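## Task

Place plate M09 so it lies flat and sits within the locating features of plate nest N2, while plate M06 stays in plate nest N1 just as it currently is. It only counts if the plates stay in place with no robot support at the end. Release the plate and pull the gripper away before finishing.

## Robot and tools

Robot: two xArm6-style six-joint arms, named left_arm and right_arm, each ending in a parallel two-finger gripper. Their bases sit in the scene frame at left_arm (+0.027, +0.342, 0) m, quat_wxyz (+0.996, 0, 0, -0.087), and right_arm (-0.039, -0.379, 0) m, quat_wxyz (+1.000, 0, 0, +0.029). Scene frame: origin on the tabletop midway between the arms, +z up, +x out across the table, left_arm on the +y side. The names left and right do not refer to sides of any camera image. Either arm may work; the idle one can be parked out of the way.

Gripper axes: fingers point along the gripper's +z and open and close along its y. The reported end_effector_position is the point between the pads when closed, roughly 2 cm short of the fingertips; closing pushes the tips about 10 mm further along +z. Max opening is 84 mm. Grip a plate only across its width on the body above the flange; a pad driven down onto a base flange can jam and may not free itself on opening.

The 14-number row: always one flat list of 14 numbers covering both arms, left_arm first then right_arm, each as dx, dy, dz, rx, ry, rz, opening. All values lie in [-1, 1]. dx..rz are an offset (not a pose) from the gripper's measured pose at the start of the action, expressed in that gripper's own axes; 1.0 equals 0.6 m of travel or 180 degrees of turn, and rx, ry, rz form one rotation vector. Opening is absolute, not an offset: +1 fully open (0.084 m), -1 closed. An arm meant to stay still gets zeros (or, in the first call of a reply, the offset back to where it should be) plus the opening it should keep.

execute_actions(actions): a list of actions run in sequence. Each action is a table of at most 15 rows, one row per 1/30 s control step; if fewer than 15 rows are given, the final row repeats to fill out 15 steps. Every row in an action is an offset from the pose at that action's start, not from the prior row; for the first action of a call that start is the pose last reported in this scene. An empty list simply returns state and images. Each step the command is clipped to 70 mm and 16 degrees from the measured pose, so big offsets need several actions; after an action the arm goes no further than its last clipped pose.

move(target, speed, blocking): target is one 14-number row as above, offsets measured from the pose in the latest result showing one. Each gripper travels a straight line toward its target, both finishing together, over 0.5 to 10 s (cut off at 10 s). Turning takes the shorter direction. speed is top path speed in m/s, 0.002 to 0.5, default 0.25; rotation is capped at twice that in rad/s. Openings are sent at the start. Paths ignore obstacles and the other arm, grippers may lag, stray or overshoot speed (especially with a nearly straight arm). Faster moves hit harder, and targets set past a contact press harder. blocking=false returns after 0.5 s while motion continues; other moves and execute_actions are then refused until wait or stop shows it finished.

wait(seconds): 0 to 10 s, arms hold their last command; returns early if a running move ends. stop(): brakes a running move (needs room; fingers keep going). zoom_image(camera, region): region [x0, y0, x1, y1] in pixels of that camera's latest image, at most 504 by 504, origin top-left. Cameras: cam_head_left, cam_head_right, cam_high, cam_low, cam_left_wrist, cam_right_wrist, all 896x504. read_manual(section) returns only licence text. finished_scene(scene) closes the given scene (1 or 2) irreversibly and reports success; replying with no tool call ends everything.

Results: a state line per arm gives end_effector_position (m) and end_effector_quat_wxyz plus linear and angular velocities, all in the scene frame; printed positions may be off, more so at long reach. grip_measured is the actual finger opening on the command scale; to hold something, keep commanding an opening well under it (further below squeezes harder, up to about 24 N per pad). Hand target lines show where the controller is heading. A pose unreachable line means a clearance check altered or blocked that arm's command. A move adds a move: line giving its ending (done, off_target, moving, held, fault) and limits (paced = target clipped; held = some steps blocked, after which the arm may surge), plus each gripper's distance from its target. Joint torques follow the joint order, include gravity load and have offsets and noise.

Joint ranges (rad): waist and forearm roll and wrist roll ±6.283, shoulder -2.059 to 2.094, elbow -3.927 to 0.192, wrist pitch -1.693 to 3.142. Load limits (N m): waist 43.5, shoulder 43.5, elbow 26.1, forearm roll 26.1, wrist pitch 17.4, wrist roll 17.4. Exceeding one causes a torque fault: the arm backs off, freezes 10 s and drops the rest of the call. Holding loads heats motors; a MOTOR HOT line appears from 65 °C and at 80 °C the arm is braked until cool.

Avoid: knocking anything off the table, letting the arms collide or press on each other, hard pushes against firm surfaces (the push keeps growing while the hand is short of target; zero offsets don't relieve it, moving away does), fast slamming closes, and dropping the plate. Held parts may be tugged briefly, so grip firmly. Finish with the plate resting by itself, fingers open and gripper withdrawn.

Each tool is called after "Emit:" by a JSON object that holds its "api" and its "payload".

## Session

Emit:
{"api": "execute_actions", "payload": {"actions": []}}

Scene clock: 0.00 s.
left_arm: end_effector_position=(+0.3510, +0.5513, +0.2600) grip_measured=+1.00 end_effector_quat_wxyz=(+0.088, +0.598, -0.274, +0.748) end_effector_velocity=(-0.000, +0.000, -0.000) end_effector_angular_velocity=(-0.001, +0.001, +0.002) | right_arm: end_effector_position=(+0.3598, -0.3555, +0.2500) grip_measured=+1.00 end_effector_quat_wxyz=(+0.001, +1.000, +0.029, +0.000) end_effector_velocity=(-0.000, +0.000, +0.000) end_effector_angular_velocity=(-0.000, +0.000, +0.000)
Joint positions: left_arm=[ 1.484  0.092 -0.63  -1.393  1.832  2.92   0.084] | right_arm=[ 0.003 -0.267 -0.927 -0.002  1.193  0.002  0.084]
Joint velocities: left_arm=[ 0.001  0.001  0.001 -0.    -0.001 -0.     0.   ] | right_arm=[ 0. -0. -0. -0.  0.  0. -0.]
Joint torques (N m, as the arm reports them, + toward a larger angle): no reading
Hand target (left_arm): +0.351, +0.551, +0.260; +0.088, +0.598, -0.274, +0.748
Hand target (right_arm): +0.360, -0.355, +0.250; +0.001, +1.000, +0.029, +0.000

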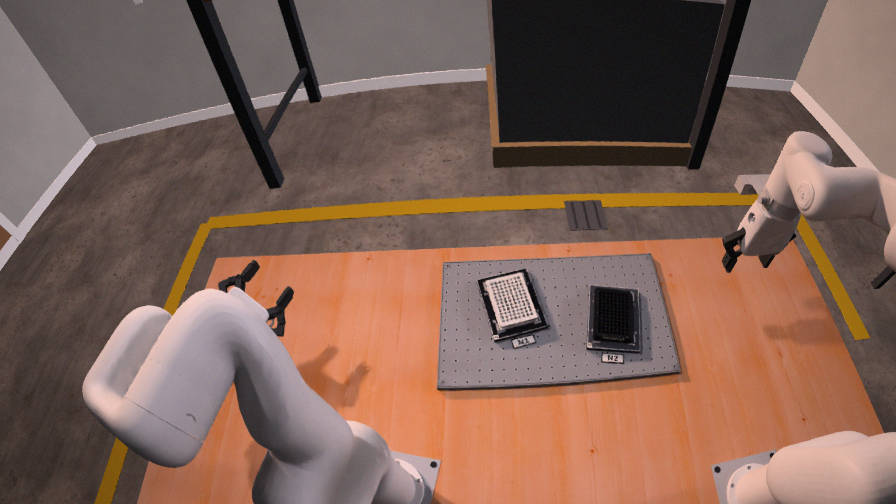

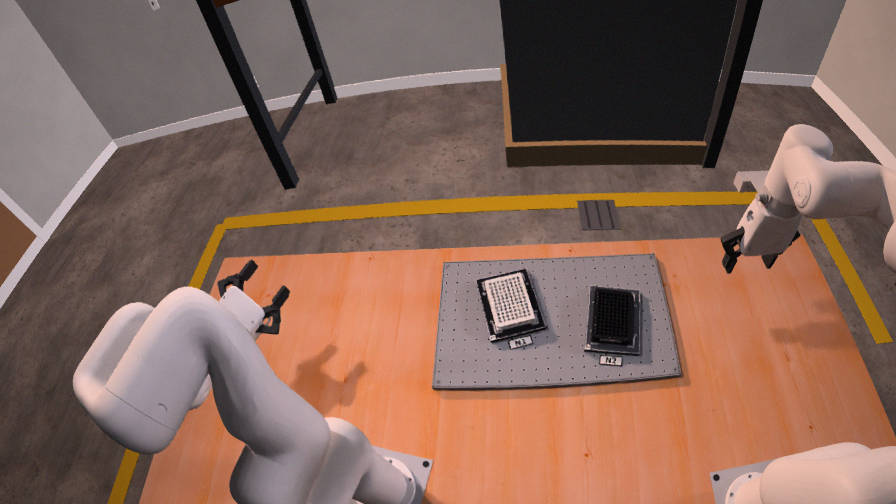

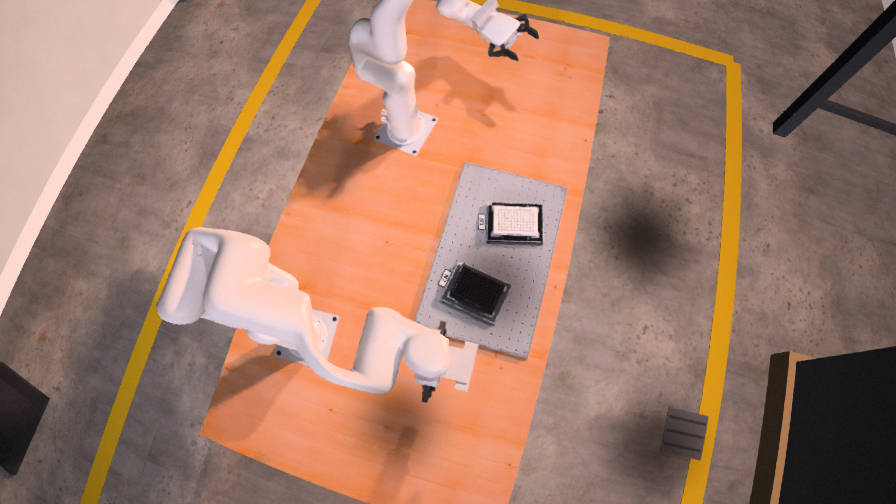

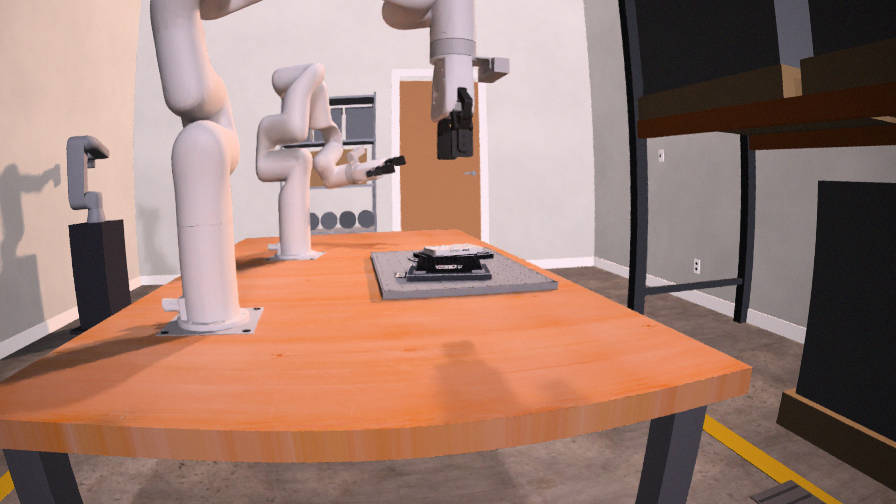

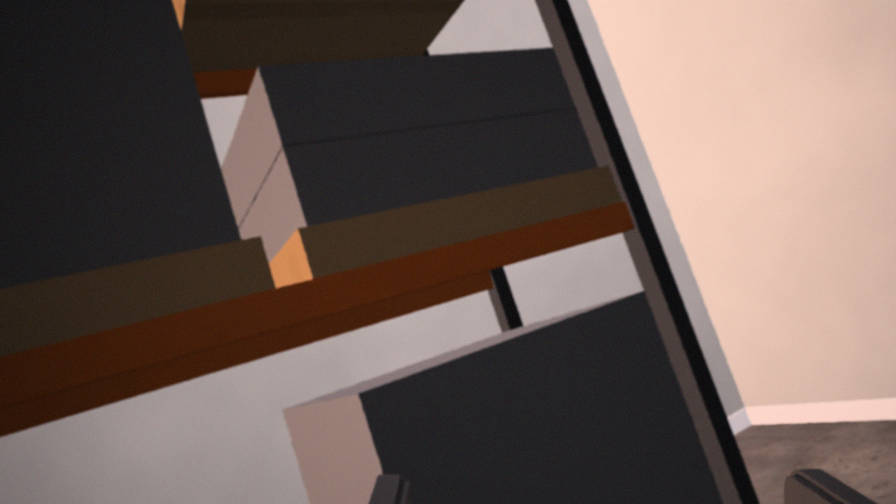

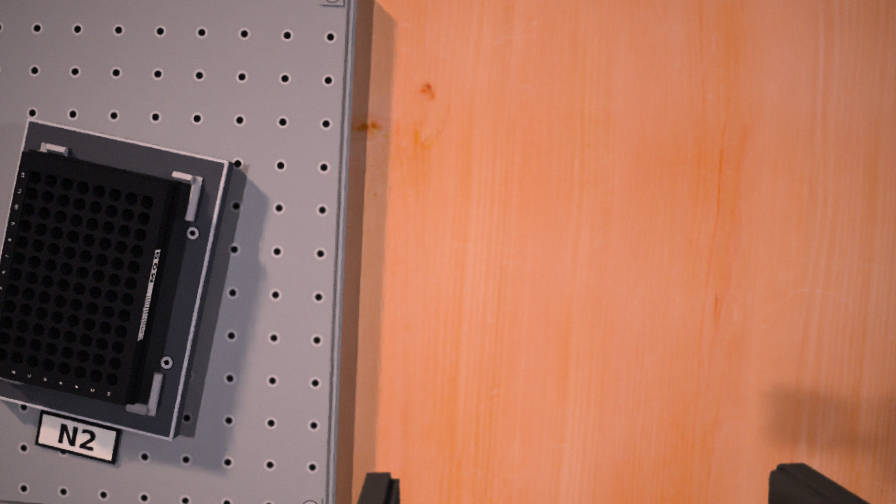

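Emit:
{"api": "move", "payload": {"target": [0,0,0,0,0,0,1,0,-0.35,0,0,0,0.063,-1], "speed": 0.35}}

Emit:
{"api": "zoom_image", "payload": {"camera": "cam_low", "region": [390,230,510,295]}}

Scene clock: 6.37 s.
left_arm: end_effector_position=(+0.3510, +0.5513, +0.2600) grip_measured=+1.00 end_effector_quat_wxyz=(+0.088, +0.598, -0.274, +0.748) end_effector_velocity=(+0.000, -0.000, +0.000) end_effector_angular_velocity=(-0.000, -0.000, -0.001) | right_arm: end_effector_position=(+0.3476, -0.1460, +0.2503) grip_measured=-1.00 end_effector_quat_wxyz=(-0.001, +0.998, -0.070, +0.000) end_effector_velocity=(-0.001, +0.002, -0.000) end_effector_angular_velocity=(-0.000, +0.001, +0.005)
Joint positions: left_arm=[ 1.484  0.092 -0.63  -1.393  1.832  2.92   0.084] | right_arm=[ 0.485 -0.089 -1.107  0.     1.194  0.682  0.   ]
Joint velocities: left_arm=[-0.001  0.    -0.    -0.     0.    -0.     0.   ] | right_arm=[ 0.005  0.002 -0.002  0.     0.001 -0.     0.   ]
Joint torques (N m, as the arm reports them, + toward a larger angle): left_arm=[  0.7  -22.92  -8.81  -1.94   2.11   0.06] | right_arm=[  0.21 -12.4  -14.99  -1.02  -1.91   0.2 ]
Hand target (left_arm): +0.351, +0.551, +0.260; +0.088, +0.598, -0.274, +0.748
Hand target (right_arm): +0.347, -0.146, +0.250; -0.000, +0.998, -0.069, +0.000
Off the commanded pose (left_arm): 0.000 m, 0 deg.
Off the commanded pose (right_arm): 0.001 m, 0 deg.
move: done

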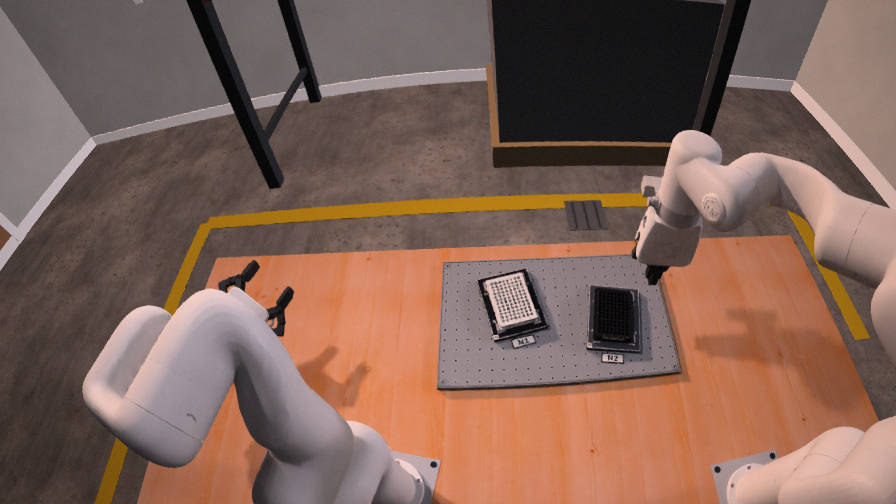

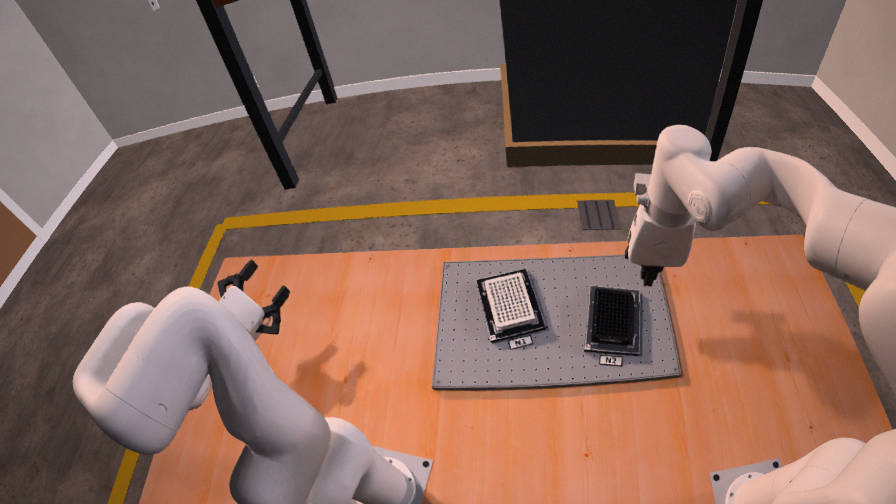

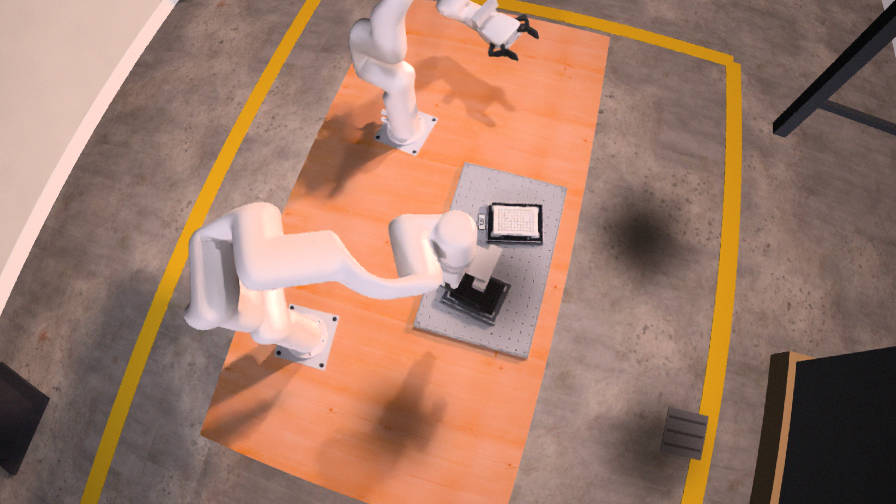

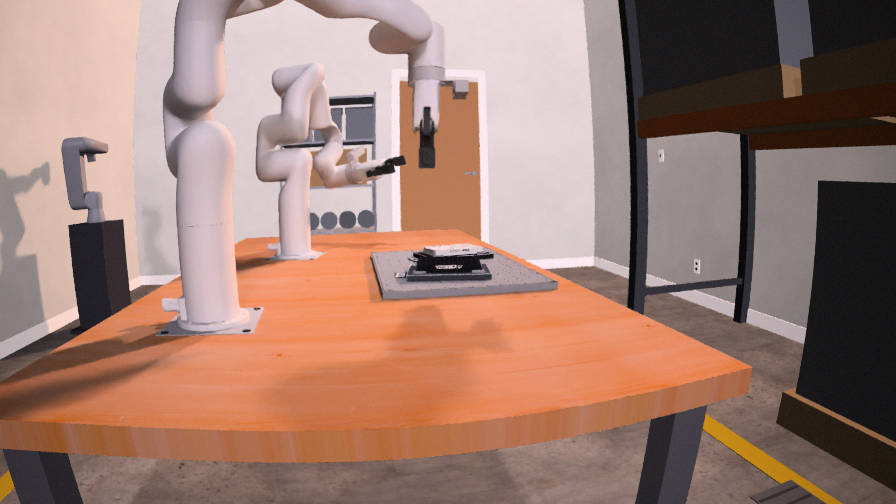

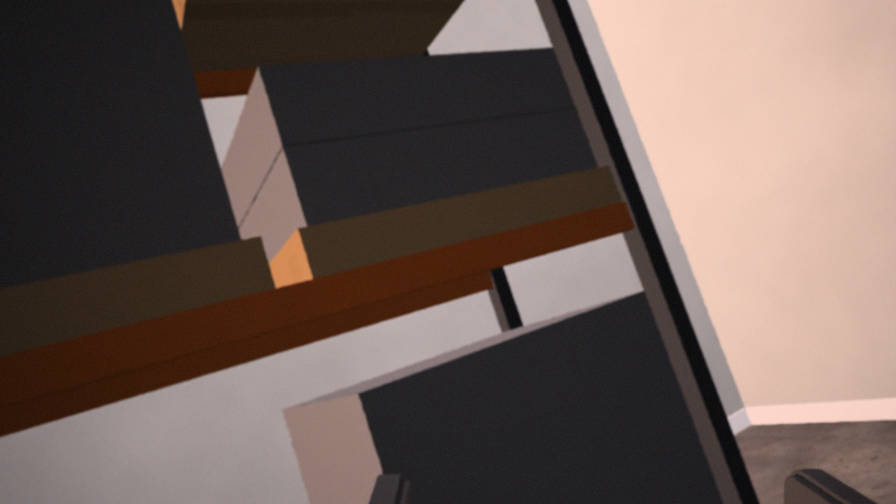

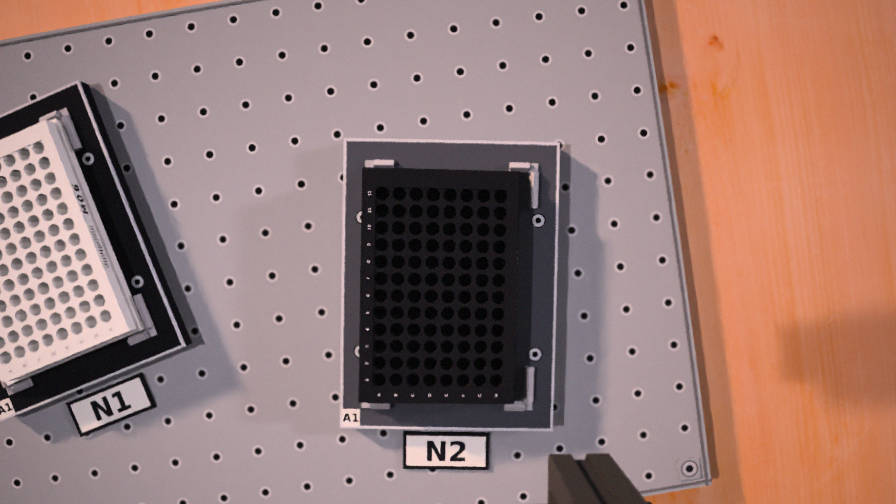

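Region (390, 230, 510, 295) of cam_low's 896x504 image, scaled by 4.200, with more detail than that image has; it fills the top 273 rows of this view, and the rest is white.

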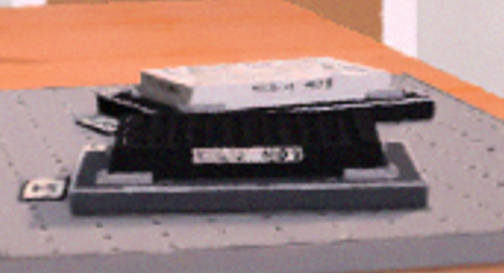

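Emit:
{"api": "move", "payload": {"target": [0,0,0,0,0,0,1,0.08,-0.2,0.27,0,0,0.007,-1]}}

Emit:
{"api": "move", "payload": {"target": [0,0,0,0,0,0,1,0,0,0.058,0,0,0,-1], "speed": 0.05}}

Emit:
{"api": "zoom_image", "payload": {"camera": "cam_low", "region": [390,200,510,290]}}

Emit:
{"api": "zoom_image", "payload": {"camera": "cam_head_left", "region": [530,240,690,370]}}

Scene clock: 20.00 s.
left_arm: end_effector_position=(+0.3510, +0.5513, +0.2600) grip_measured=+1.00 end_effector_quat_wxyz=(+0.088, +0.598, -0.274, +0.748) end_effector_velocity=(+0.000, +0.001, -0.000) end_effector_angular_velocity=(+0.002, +0.001, +0.003) | right_arm: end_effector_position=(+0.4117, -0.0333, +0.0890) grip_measured=-1.00 end_effector_quat_wxyz=(-0.001, +0.997, -0.081, +0.001) end_effector_velocity=(-0.004, -0.002, -0.007) end_effector_angular_velocity=(-0.010, +0.012, +0.000)
Joint positions: left_arm=[ 1.484  0.092 -0.63  -1.393  1.832  2.92   0.084] | right_arm=[ 0.597  0.471 -1.359  0.001  0.885  0.815  0.   ]
Joint velocities: left_arm=[ 0.    -0.001 -0.001 -0.001 -0.003  0.     0.   ] | right_arm=[ 0.001  0.01   0.005 -0.     0.001  0.002  0.   ]
Joint torques (N m, as the arm reports them, + toward a larger angle): left_arm=[  0.95 -22.72  -9.16  -1.97   2.2   -0.03] | right_arm=[ -0.15 -18.99 -14.26  -0.74  -1.99   0.18]
Hand target (left_arm): +0.351, +0.551, +0.260; +0.088, +0.598, -0.274, +0.748
Hand target (right_arm): +0.411, -0.033, +0.088; -0.001, +0.997, -0.081, +0.000
Off the commanded pose (left_arm): 0.000 m, 0 deg.
Off the commanded pose (right_arm): 0.001 m, 0 deg.
move: done

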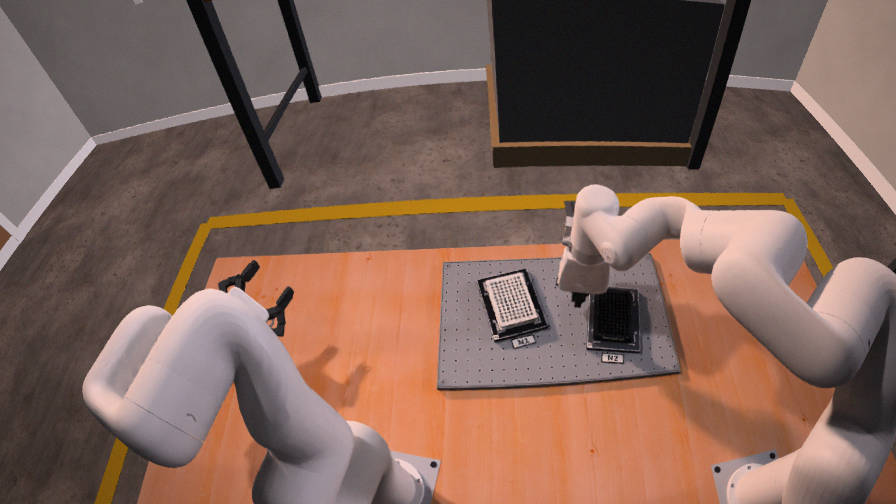

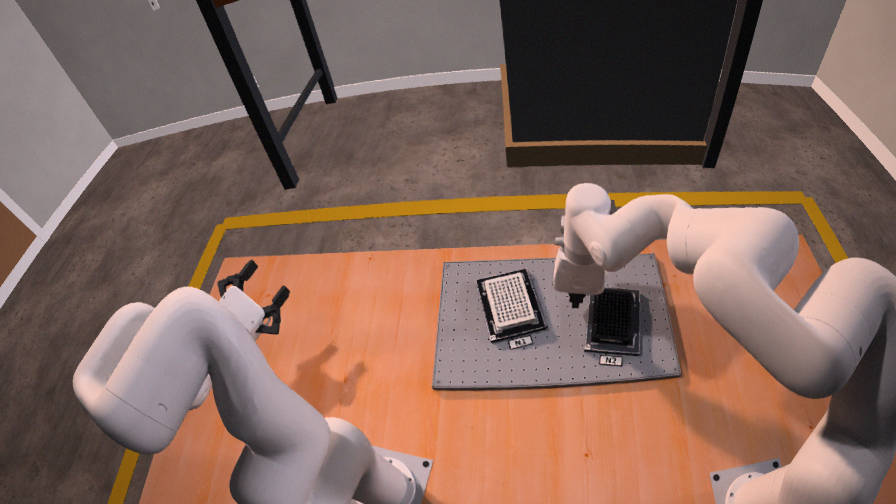

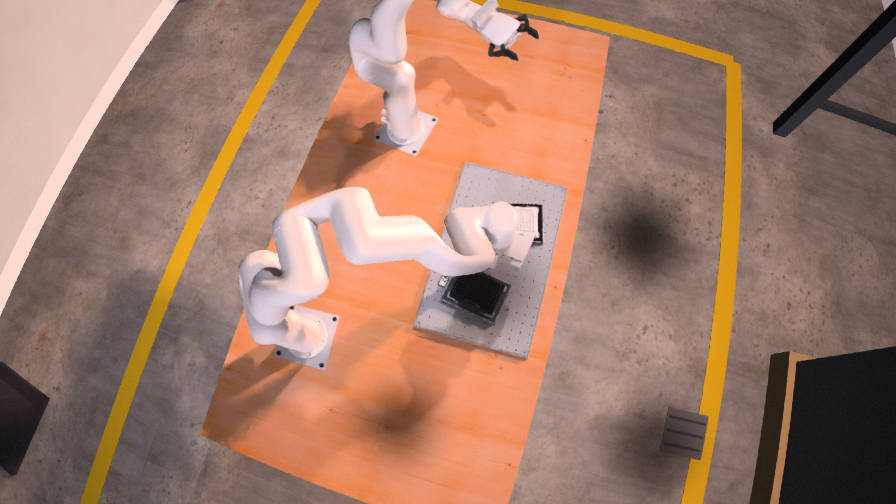

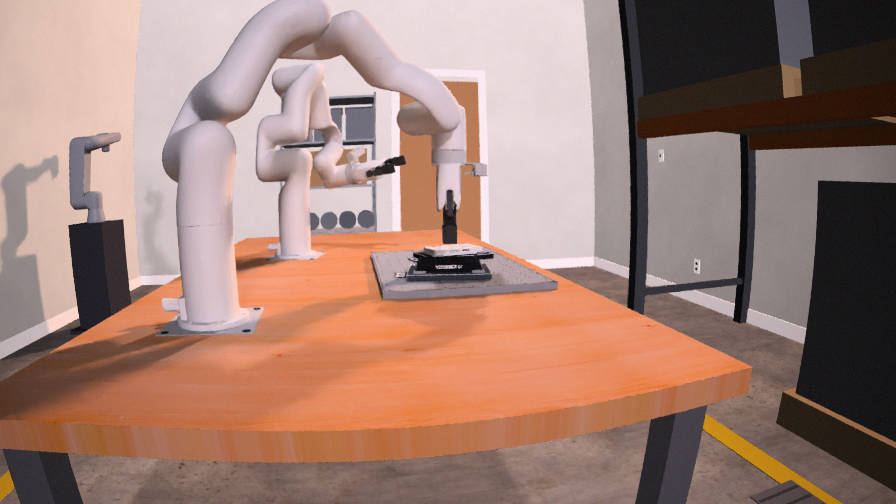

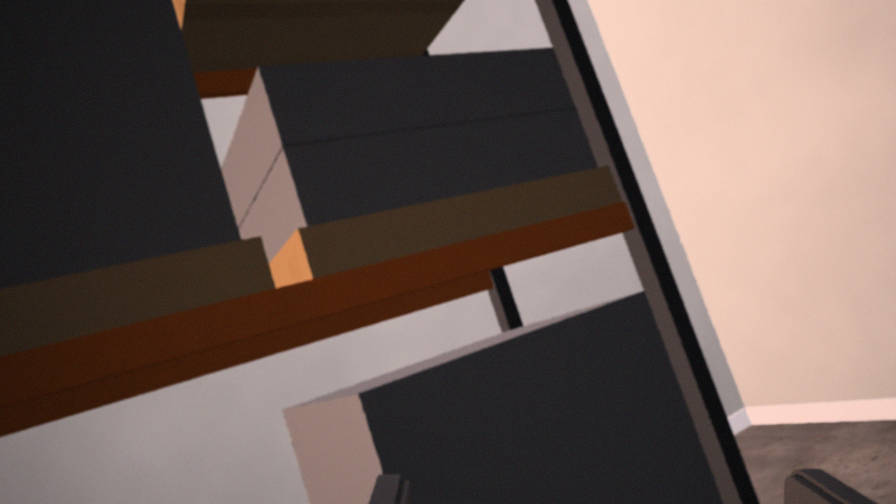

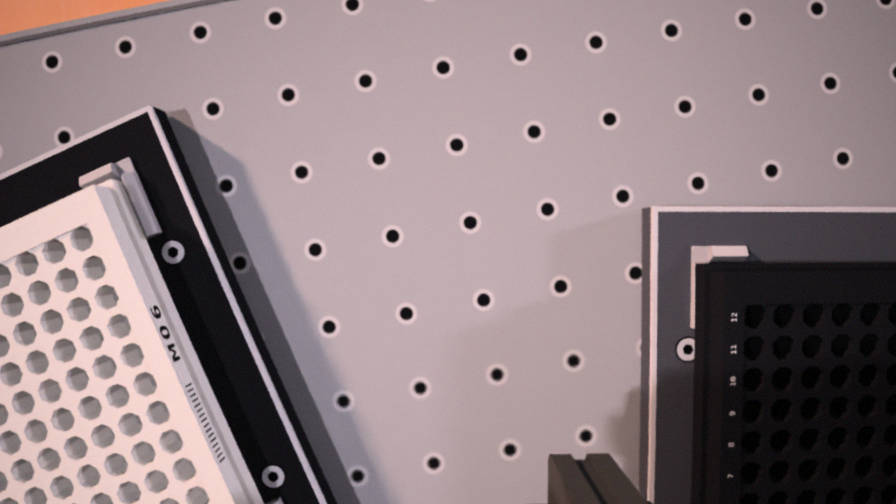

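Scene clock: 21.00 s.
left_arm: end_effector_position=(+0.3510, +0.5513, +0.2600) grip_measured=+1.00 end_effector_quat_wxyz=(+0.088, +0.598, -0.274, +0.748) end_effector_velocity=(-0.000, -0.001, +0.000) end_effector_angular_velocity=(-0.001, -0.001, -0.002) | right_arm: end_effector_position=(+0.4118, -0.0331, +0.0545) grip_measured=-1.00 end_effector_quat_wxyz=(-0.001, +0.997, -0.081, +0.001) end_effector_velocity=(+0.003, +0.002, +0.004) end_effector_angular_velocity=(+0.007, -0.009, -0.000)
Joint positions: left_arm=[ 1.484  0.092 -0.63  -1.393  1.832  2.92   0.084] | right_arm=[ 0.597  0.529 -1.34   0.001  0.807  0.815  0.   ]
Joint velocities: left_arm=[ 0.     0.     0.     0.001  0.002  0.    -0.   ] | right_arm=[ 0.    -0.004 -0.004 -0.    -0.003  0.     0.   ]
Joint torques (N m, as the arm reports them, + toward a larger angle): left_arm=[  0.86 -23.24  -8.86  -1.59   2.24   0.29] | right_arm=[ -0.14 -19.21 -13.25  -0.68  -1.89   0.25]
Hand target (left_arm): +0.351, +0.551, +0.260; +0.088, +0.598, -0.274, +0.748
Hand target (right_arm): +0.412, -0.033, +0.054; -0.001, +0.997, -0.081, +0.001
Off the commanded pose (left_arm): 0.000 m, 0 deg.
Off the commanded pose (right_arm): 0.000 m, 0 deg.
move: done

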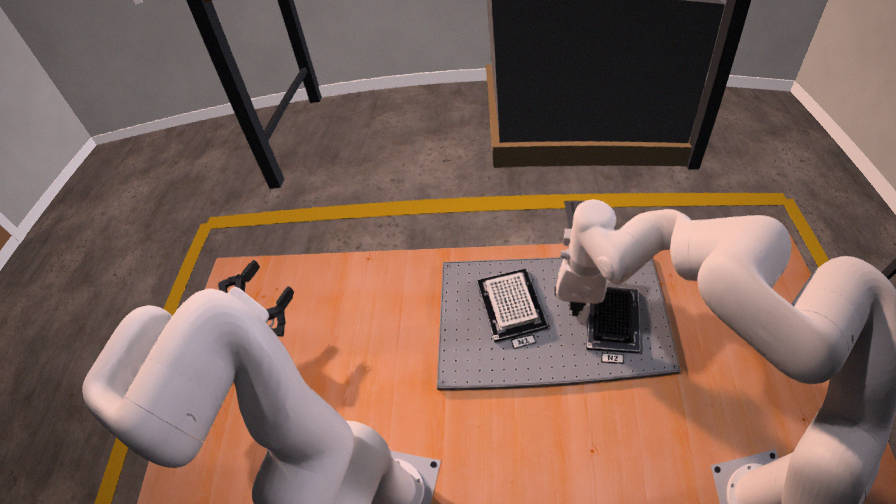

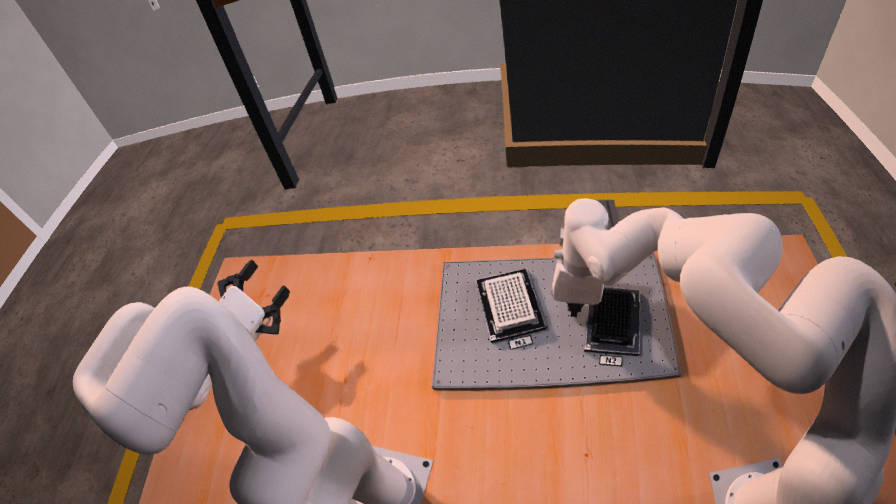

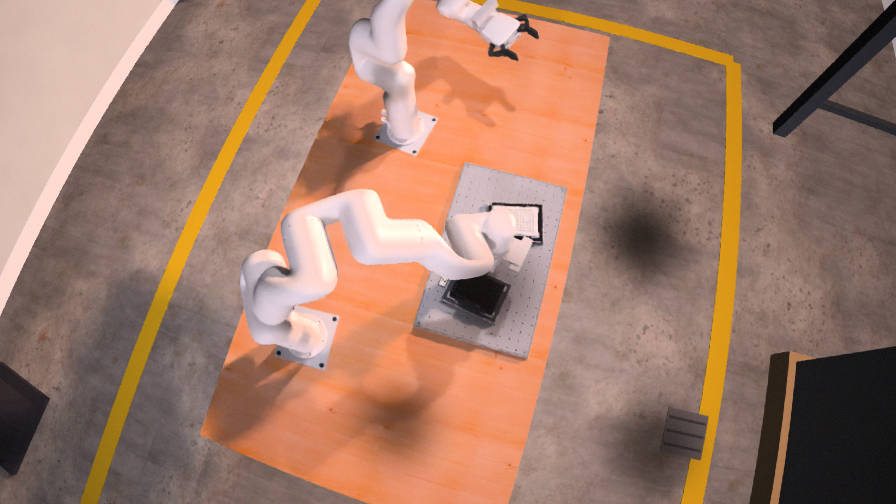

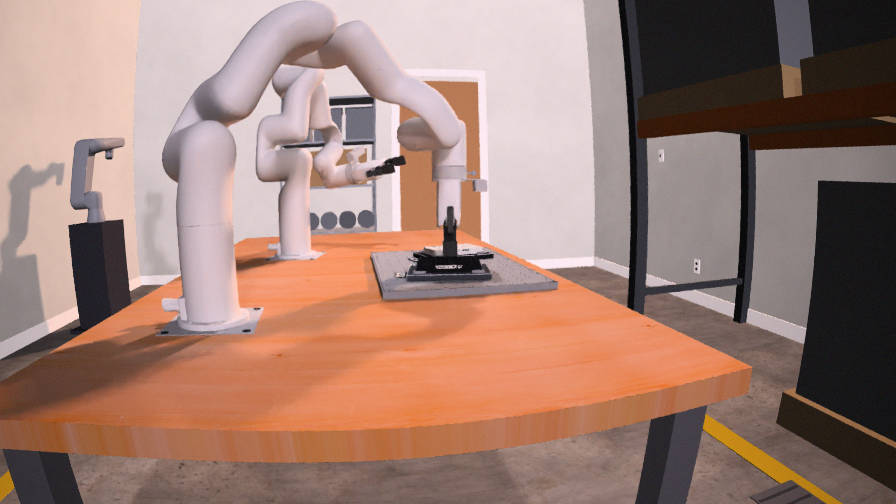

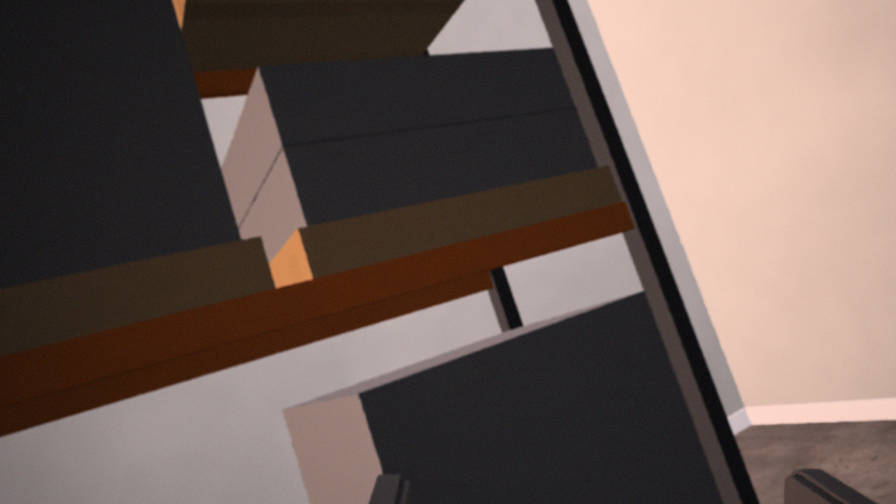

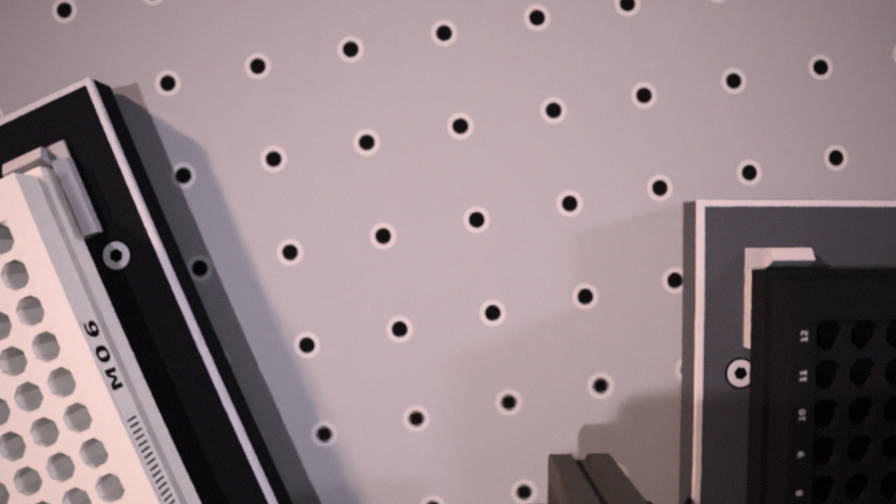

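Region (390, 200, 510, 290) of cam_low's 896x504 image, scaled by 4.200, with more detail than that image has; it fills the top 378 rows of this view, and the rest is white.

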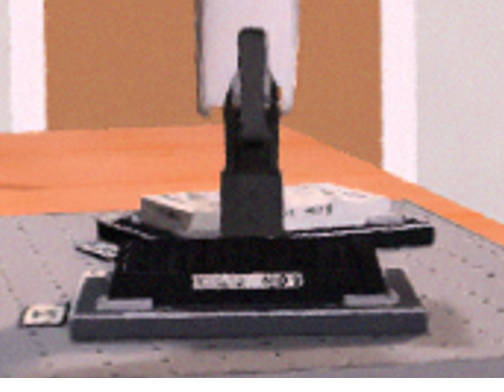

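Region (530, 240, 690, 370) of cam_head_left's 896x504 image, scaled by 3.150, with more detail than that image has; it fills the top 410 rows of this view, and the rest is white.

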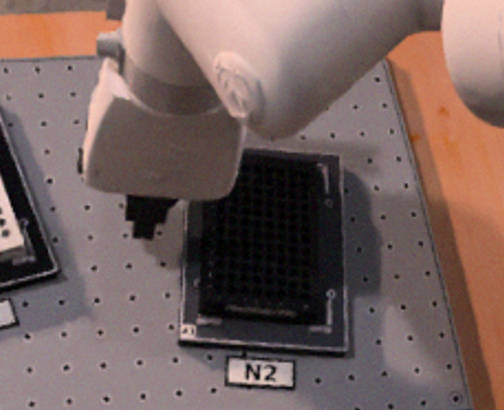

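Emit:
{"api": "move", "payload": {"target": [0,0,0,0,0,0,1,0,0.05,0,0,0,0,-1], "speed": 0.02}}

Emit:
{"api": "zoom_image", "payload": {"camera": "cam_head_left", "region": [560,270,660,360]}}

Scene clock: 28.73 s.
left_arm: end_effector_position=(+0.3510, +0.5513, +0.2600) grip_measured=+1.00 end_effector_quat_wxyz=(+0.088, +0.598, -0.274, +0.748) end_effector_velocity=(+0.000, -0.000, +0.000) end_effector_angular_velocity=(-0.003, -0.000, -0.001) | right_arm: end_effector_position=(+0.4070, -0.0627, +0.0544) grip_measured=-1.00 end_effector_quat_wxyz=(-0.001, +0.997, -0.081, +0.001) end_effector_velocity=(-0.000, +0.000, -0.000) end_effector_angular_velocity=(-0.000, +0.000, +0.002)
Joint positions: left_arm=[ 1.484  0.092 -0.63  -1.393  1.832  2.92   0.084] | right_arm=[ 0.559  0.466 -1.238  0.001  0.769  0.777  0.   ]
Joint velocities: left_arm=[-0.     0.001 -0.    -0.     0.002 -0.002 -0.   ] | right_arm=[ 0.001 -0.     0.001  0.    -0.001 -0.001  0.   ]
Joint torques (N m, as the arm reports them, + toward a larger angle): left_arm=[  0.34 -22.88  -9.19  -1.96   2.39   0.1 ] | right_arm=[ -0.36 -18.51 -13.09  -0.55  -1.92   0.09]
Hand target (left_arm): +0.351, +0.551, +0.260; +0.088, +0.598, -0.274, +0.748
Hand target (right_arm): +0.407, -0.063, +0.054; -0.001, +0.997, -0.081, +0.001
Off the commanded pose (left_arm): 0.000 m, 0 deg.
Off the commanded pose (right_arm): 0.000 m, 0 deg.
move: done

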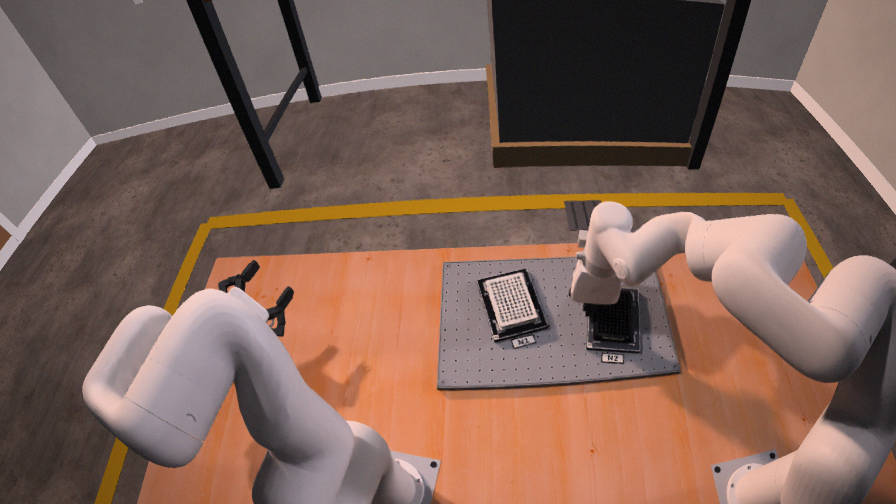

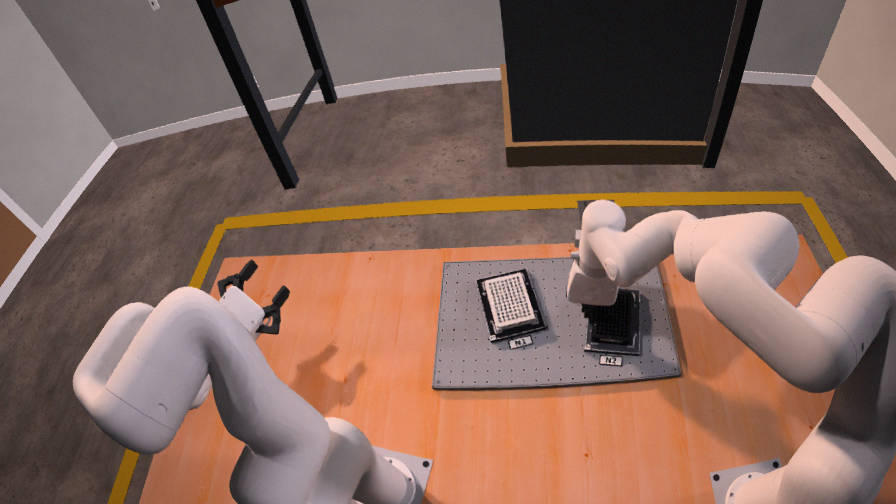

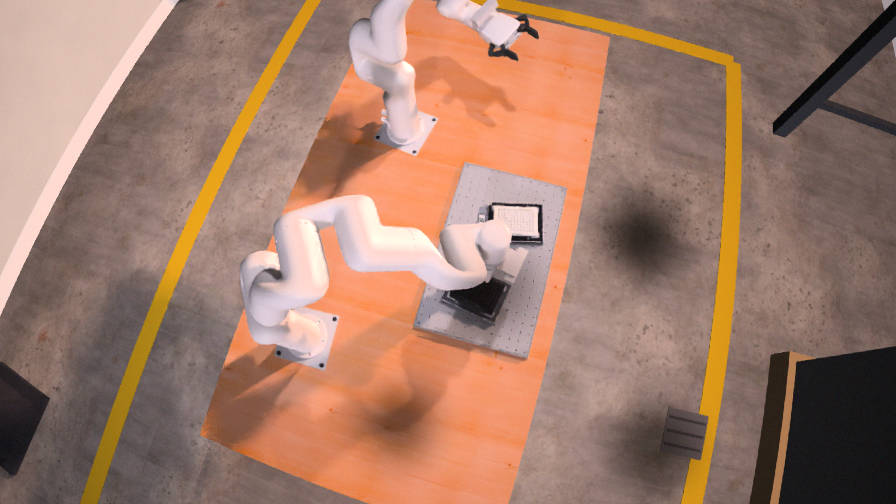

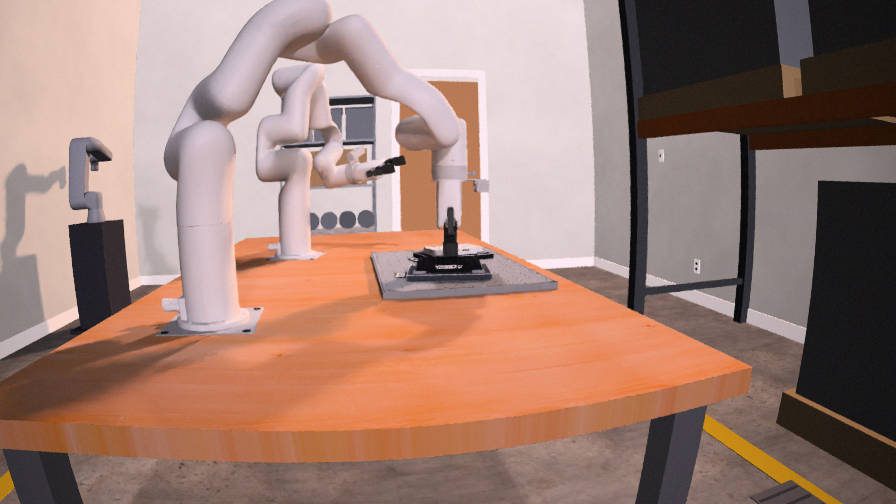

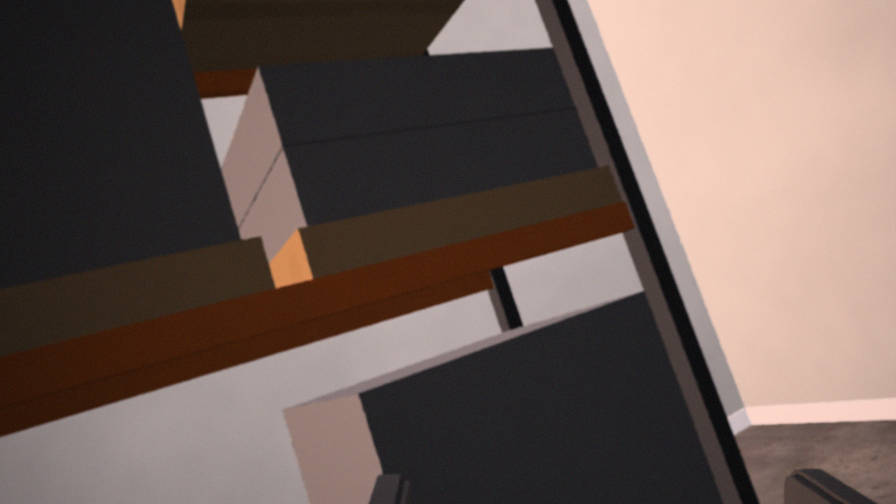

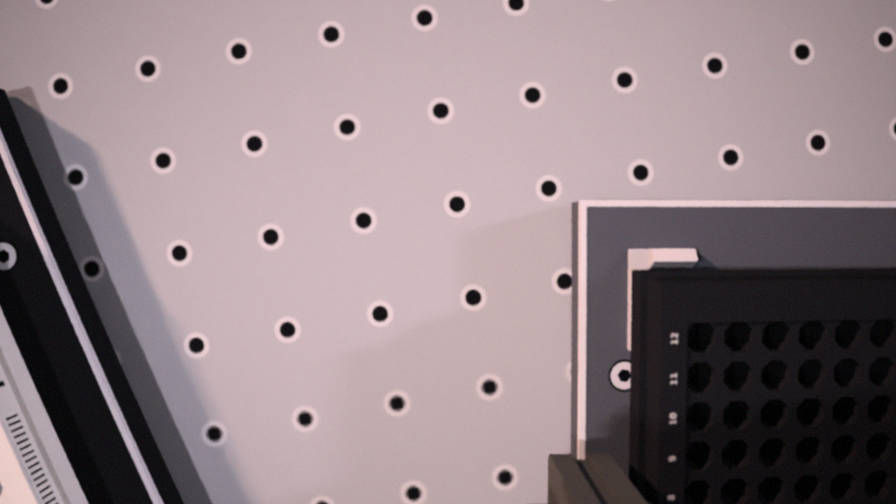

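Region (560, 270, 660, 360) of cam_head_left's 896x504 image, scaled by 5.040, with more detail than that image has; it fills the top 454 rows of this view, and the rest is white.

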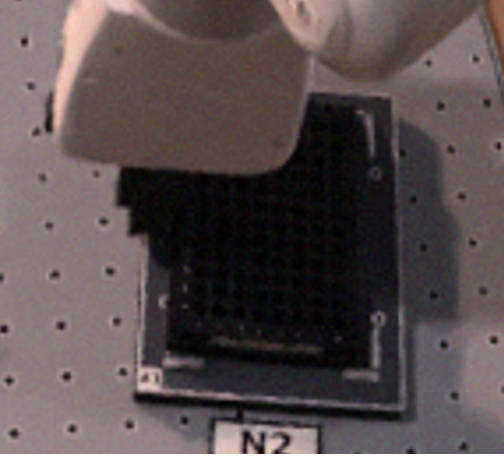

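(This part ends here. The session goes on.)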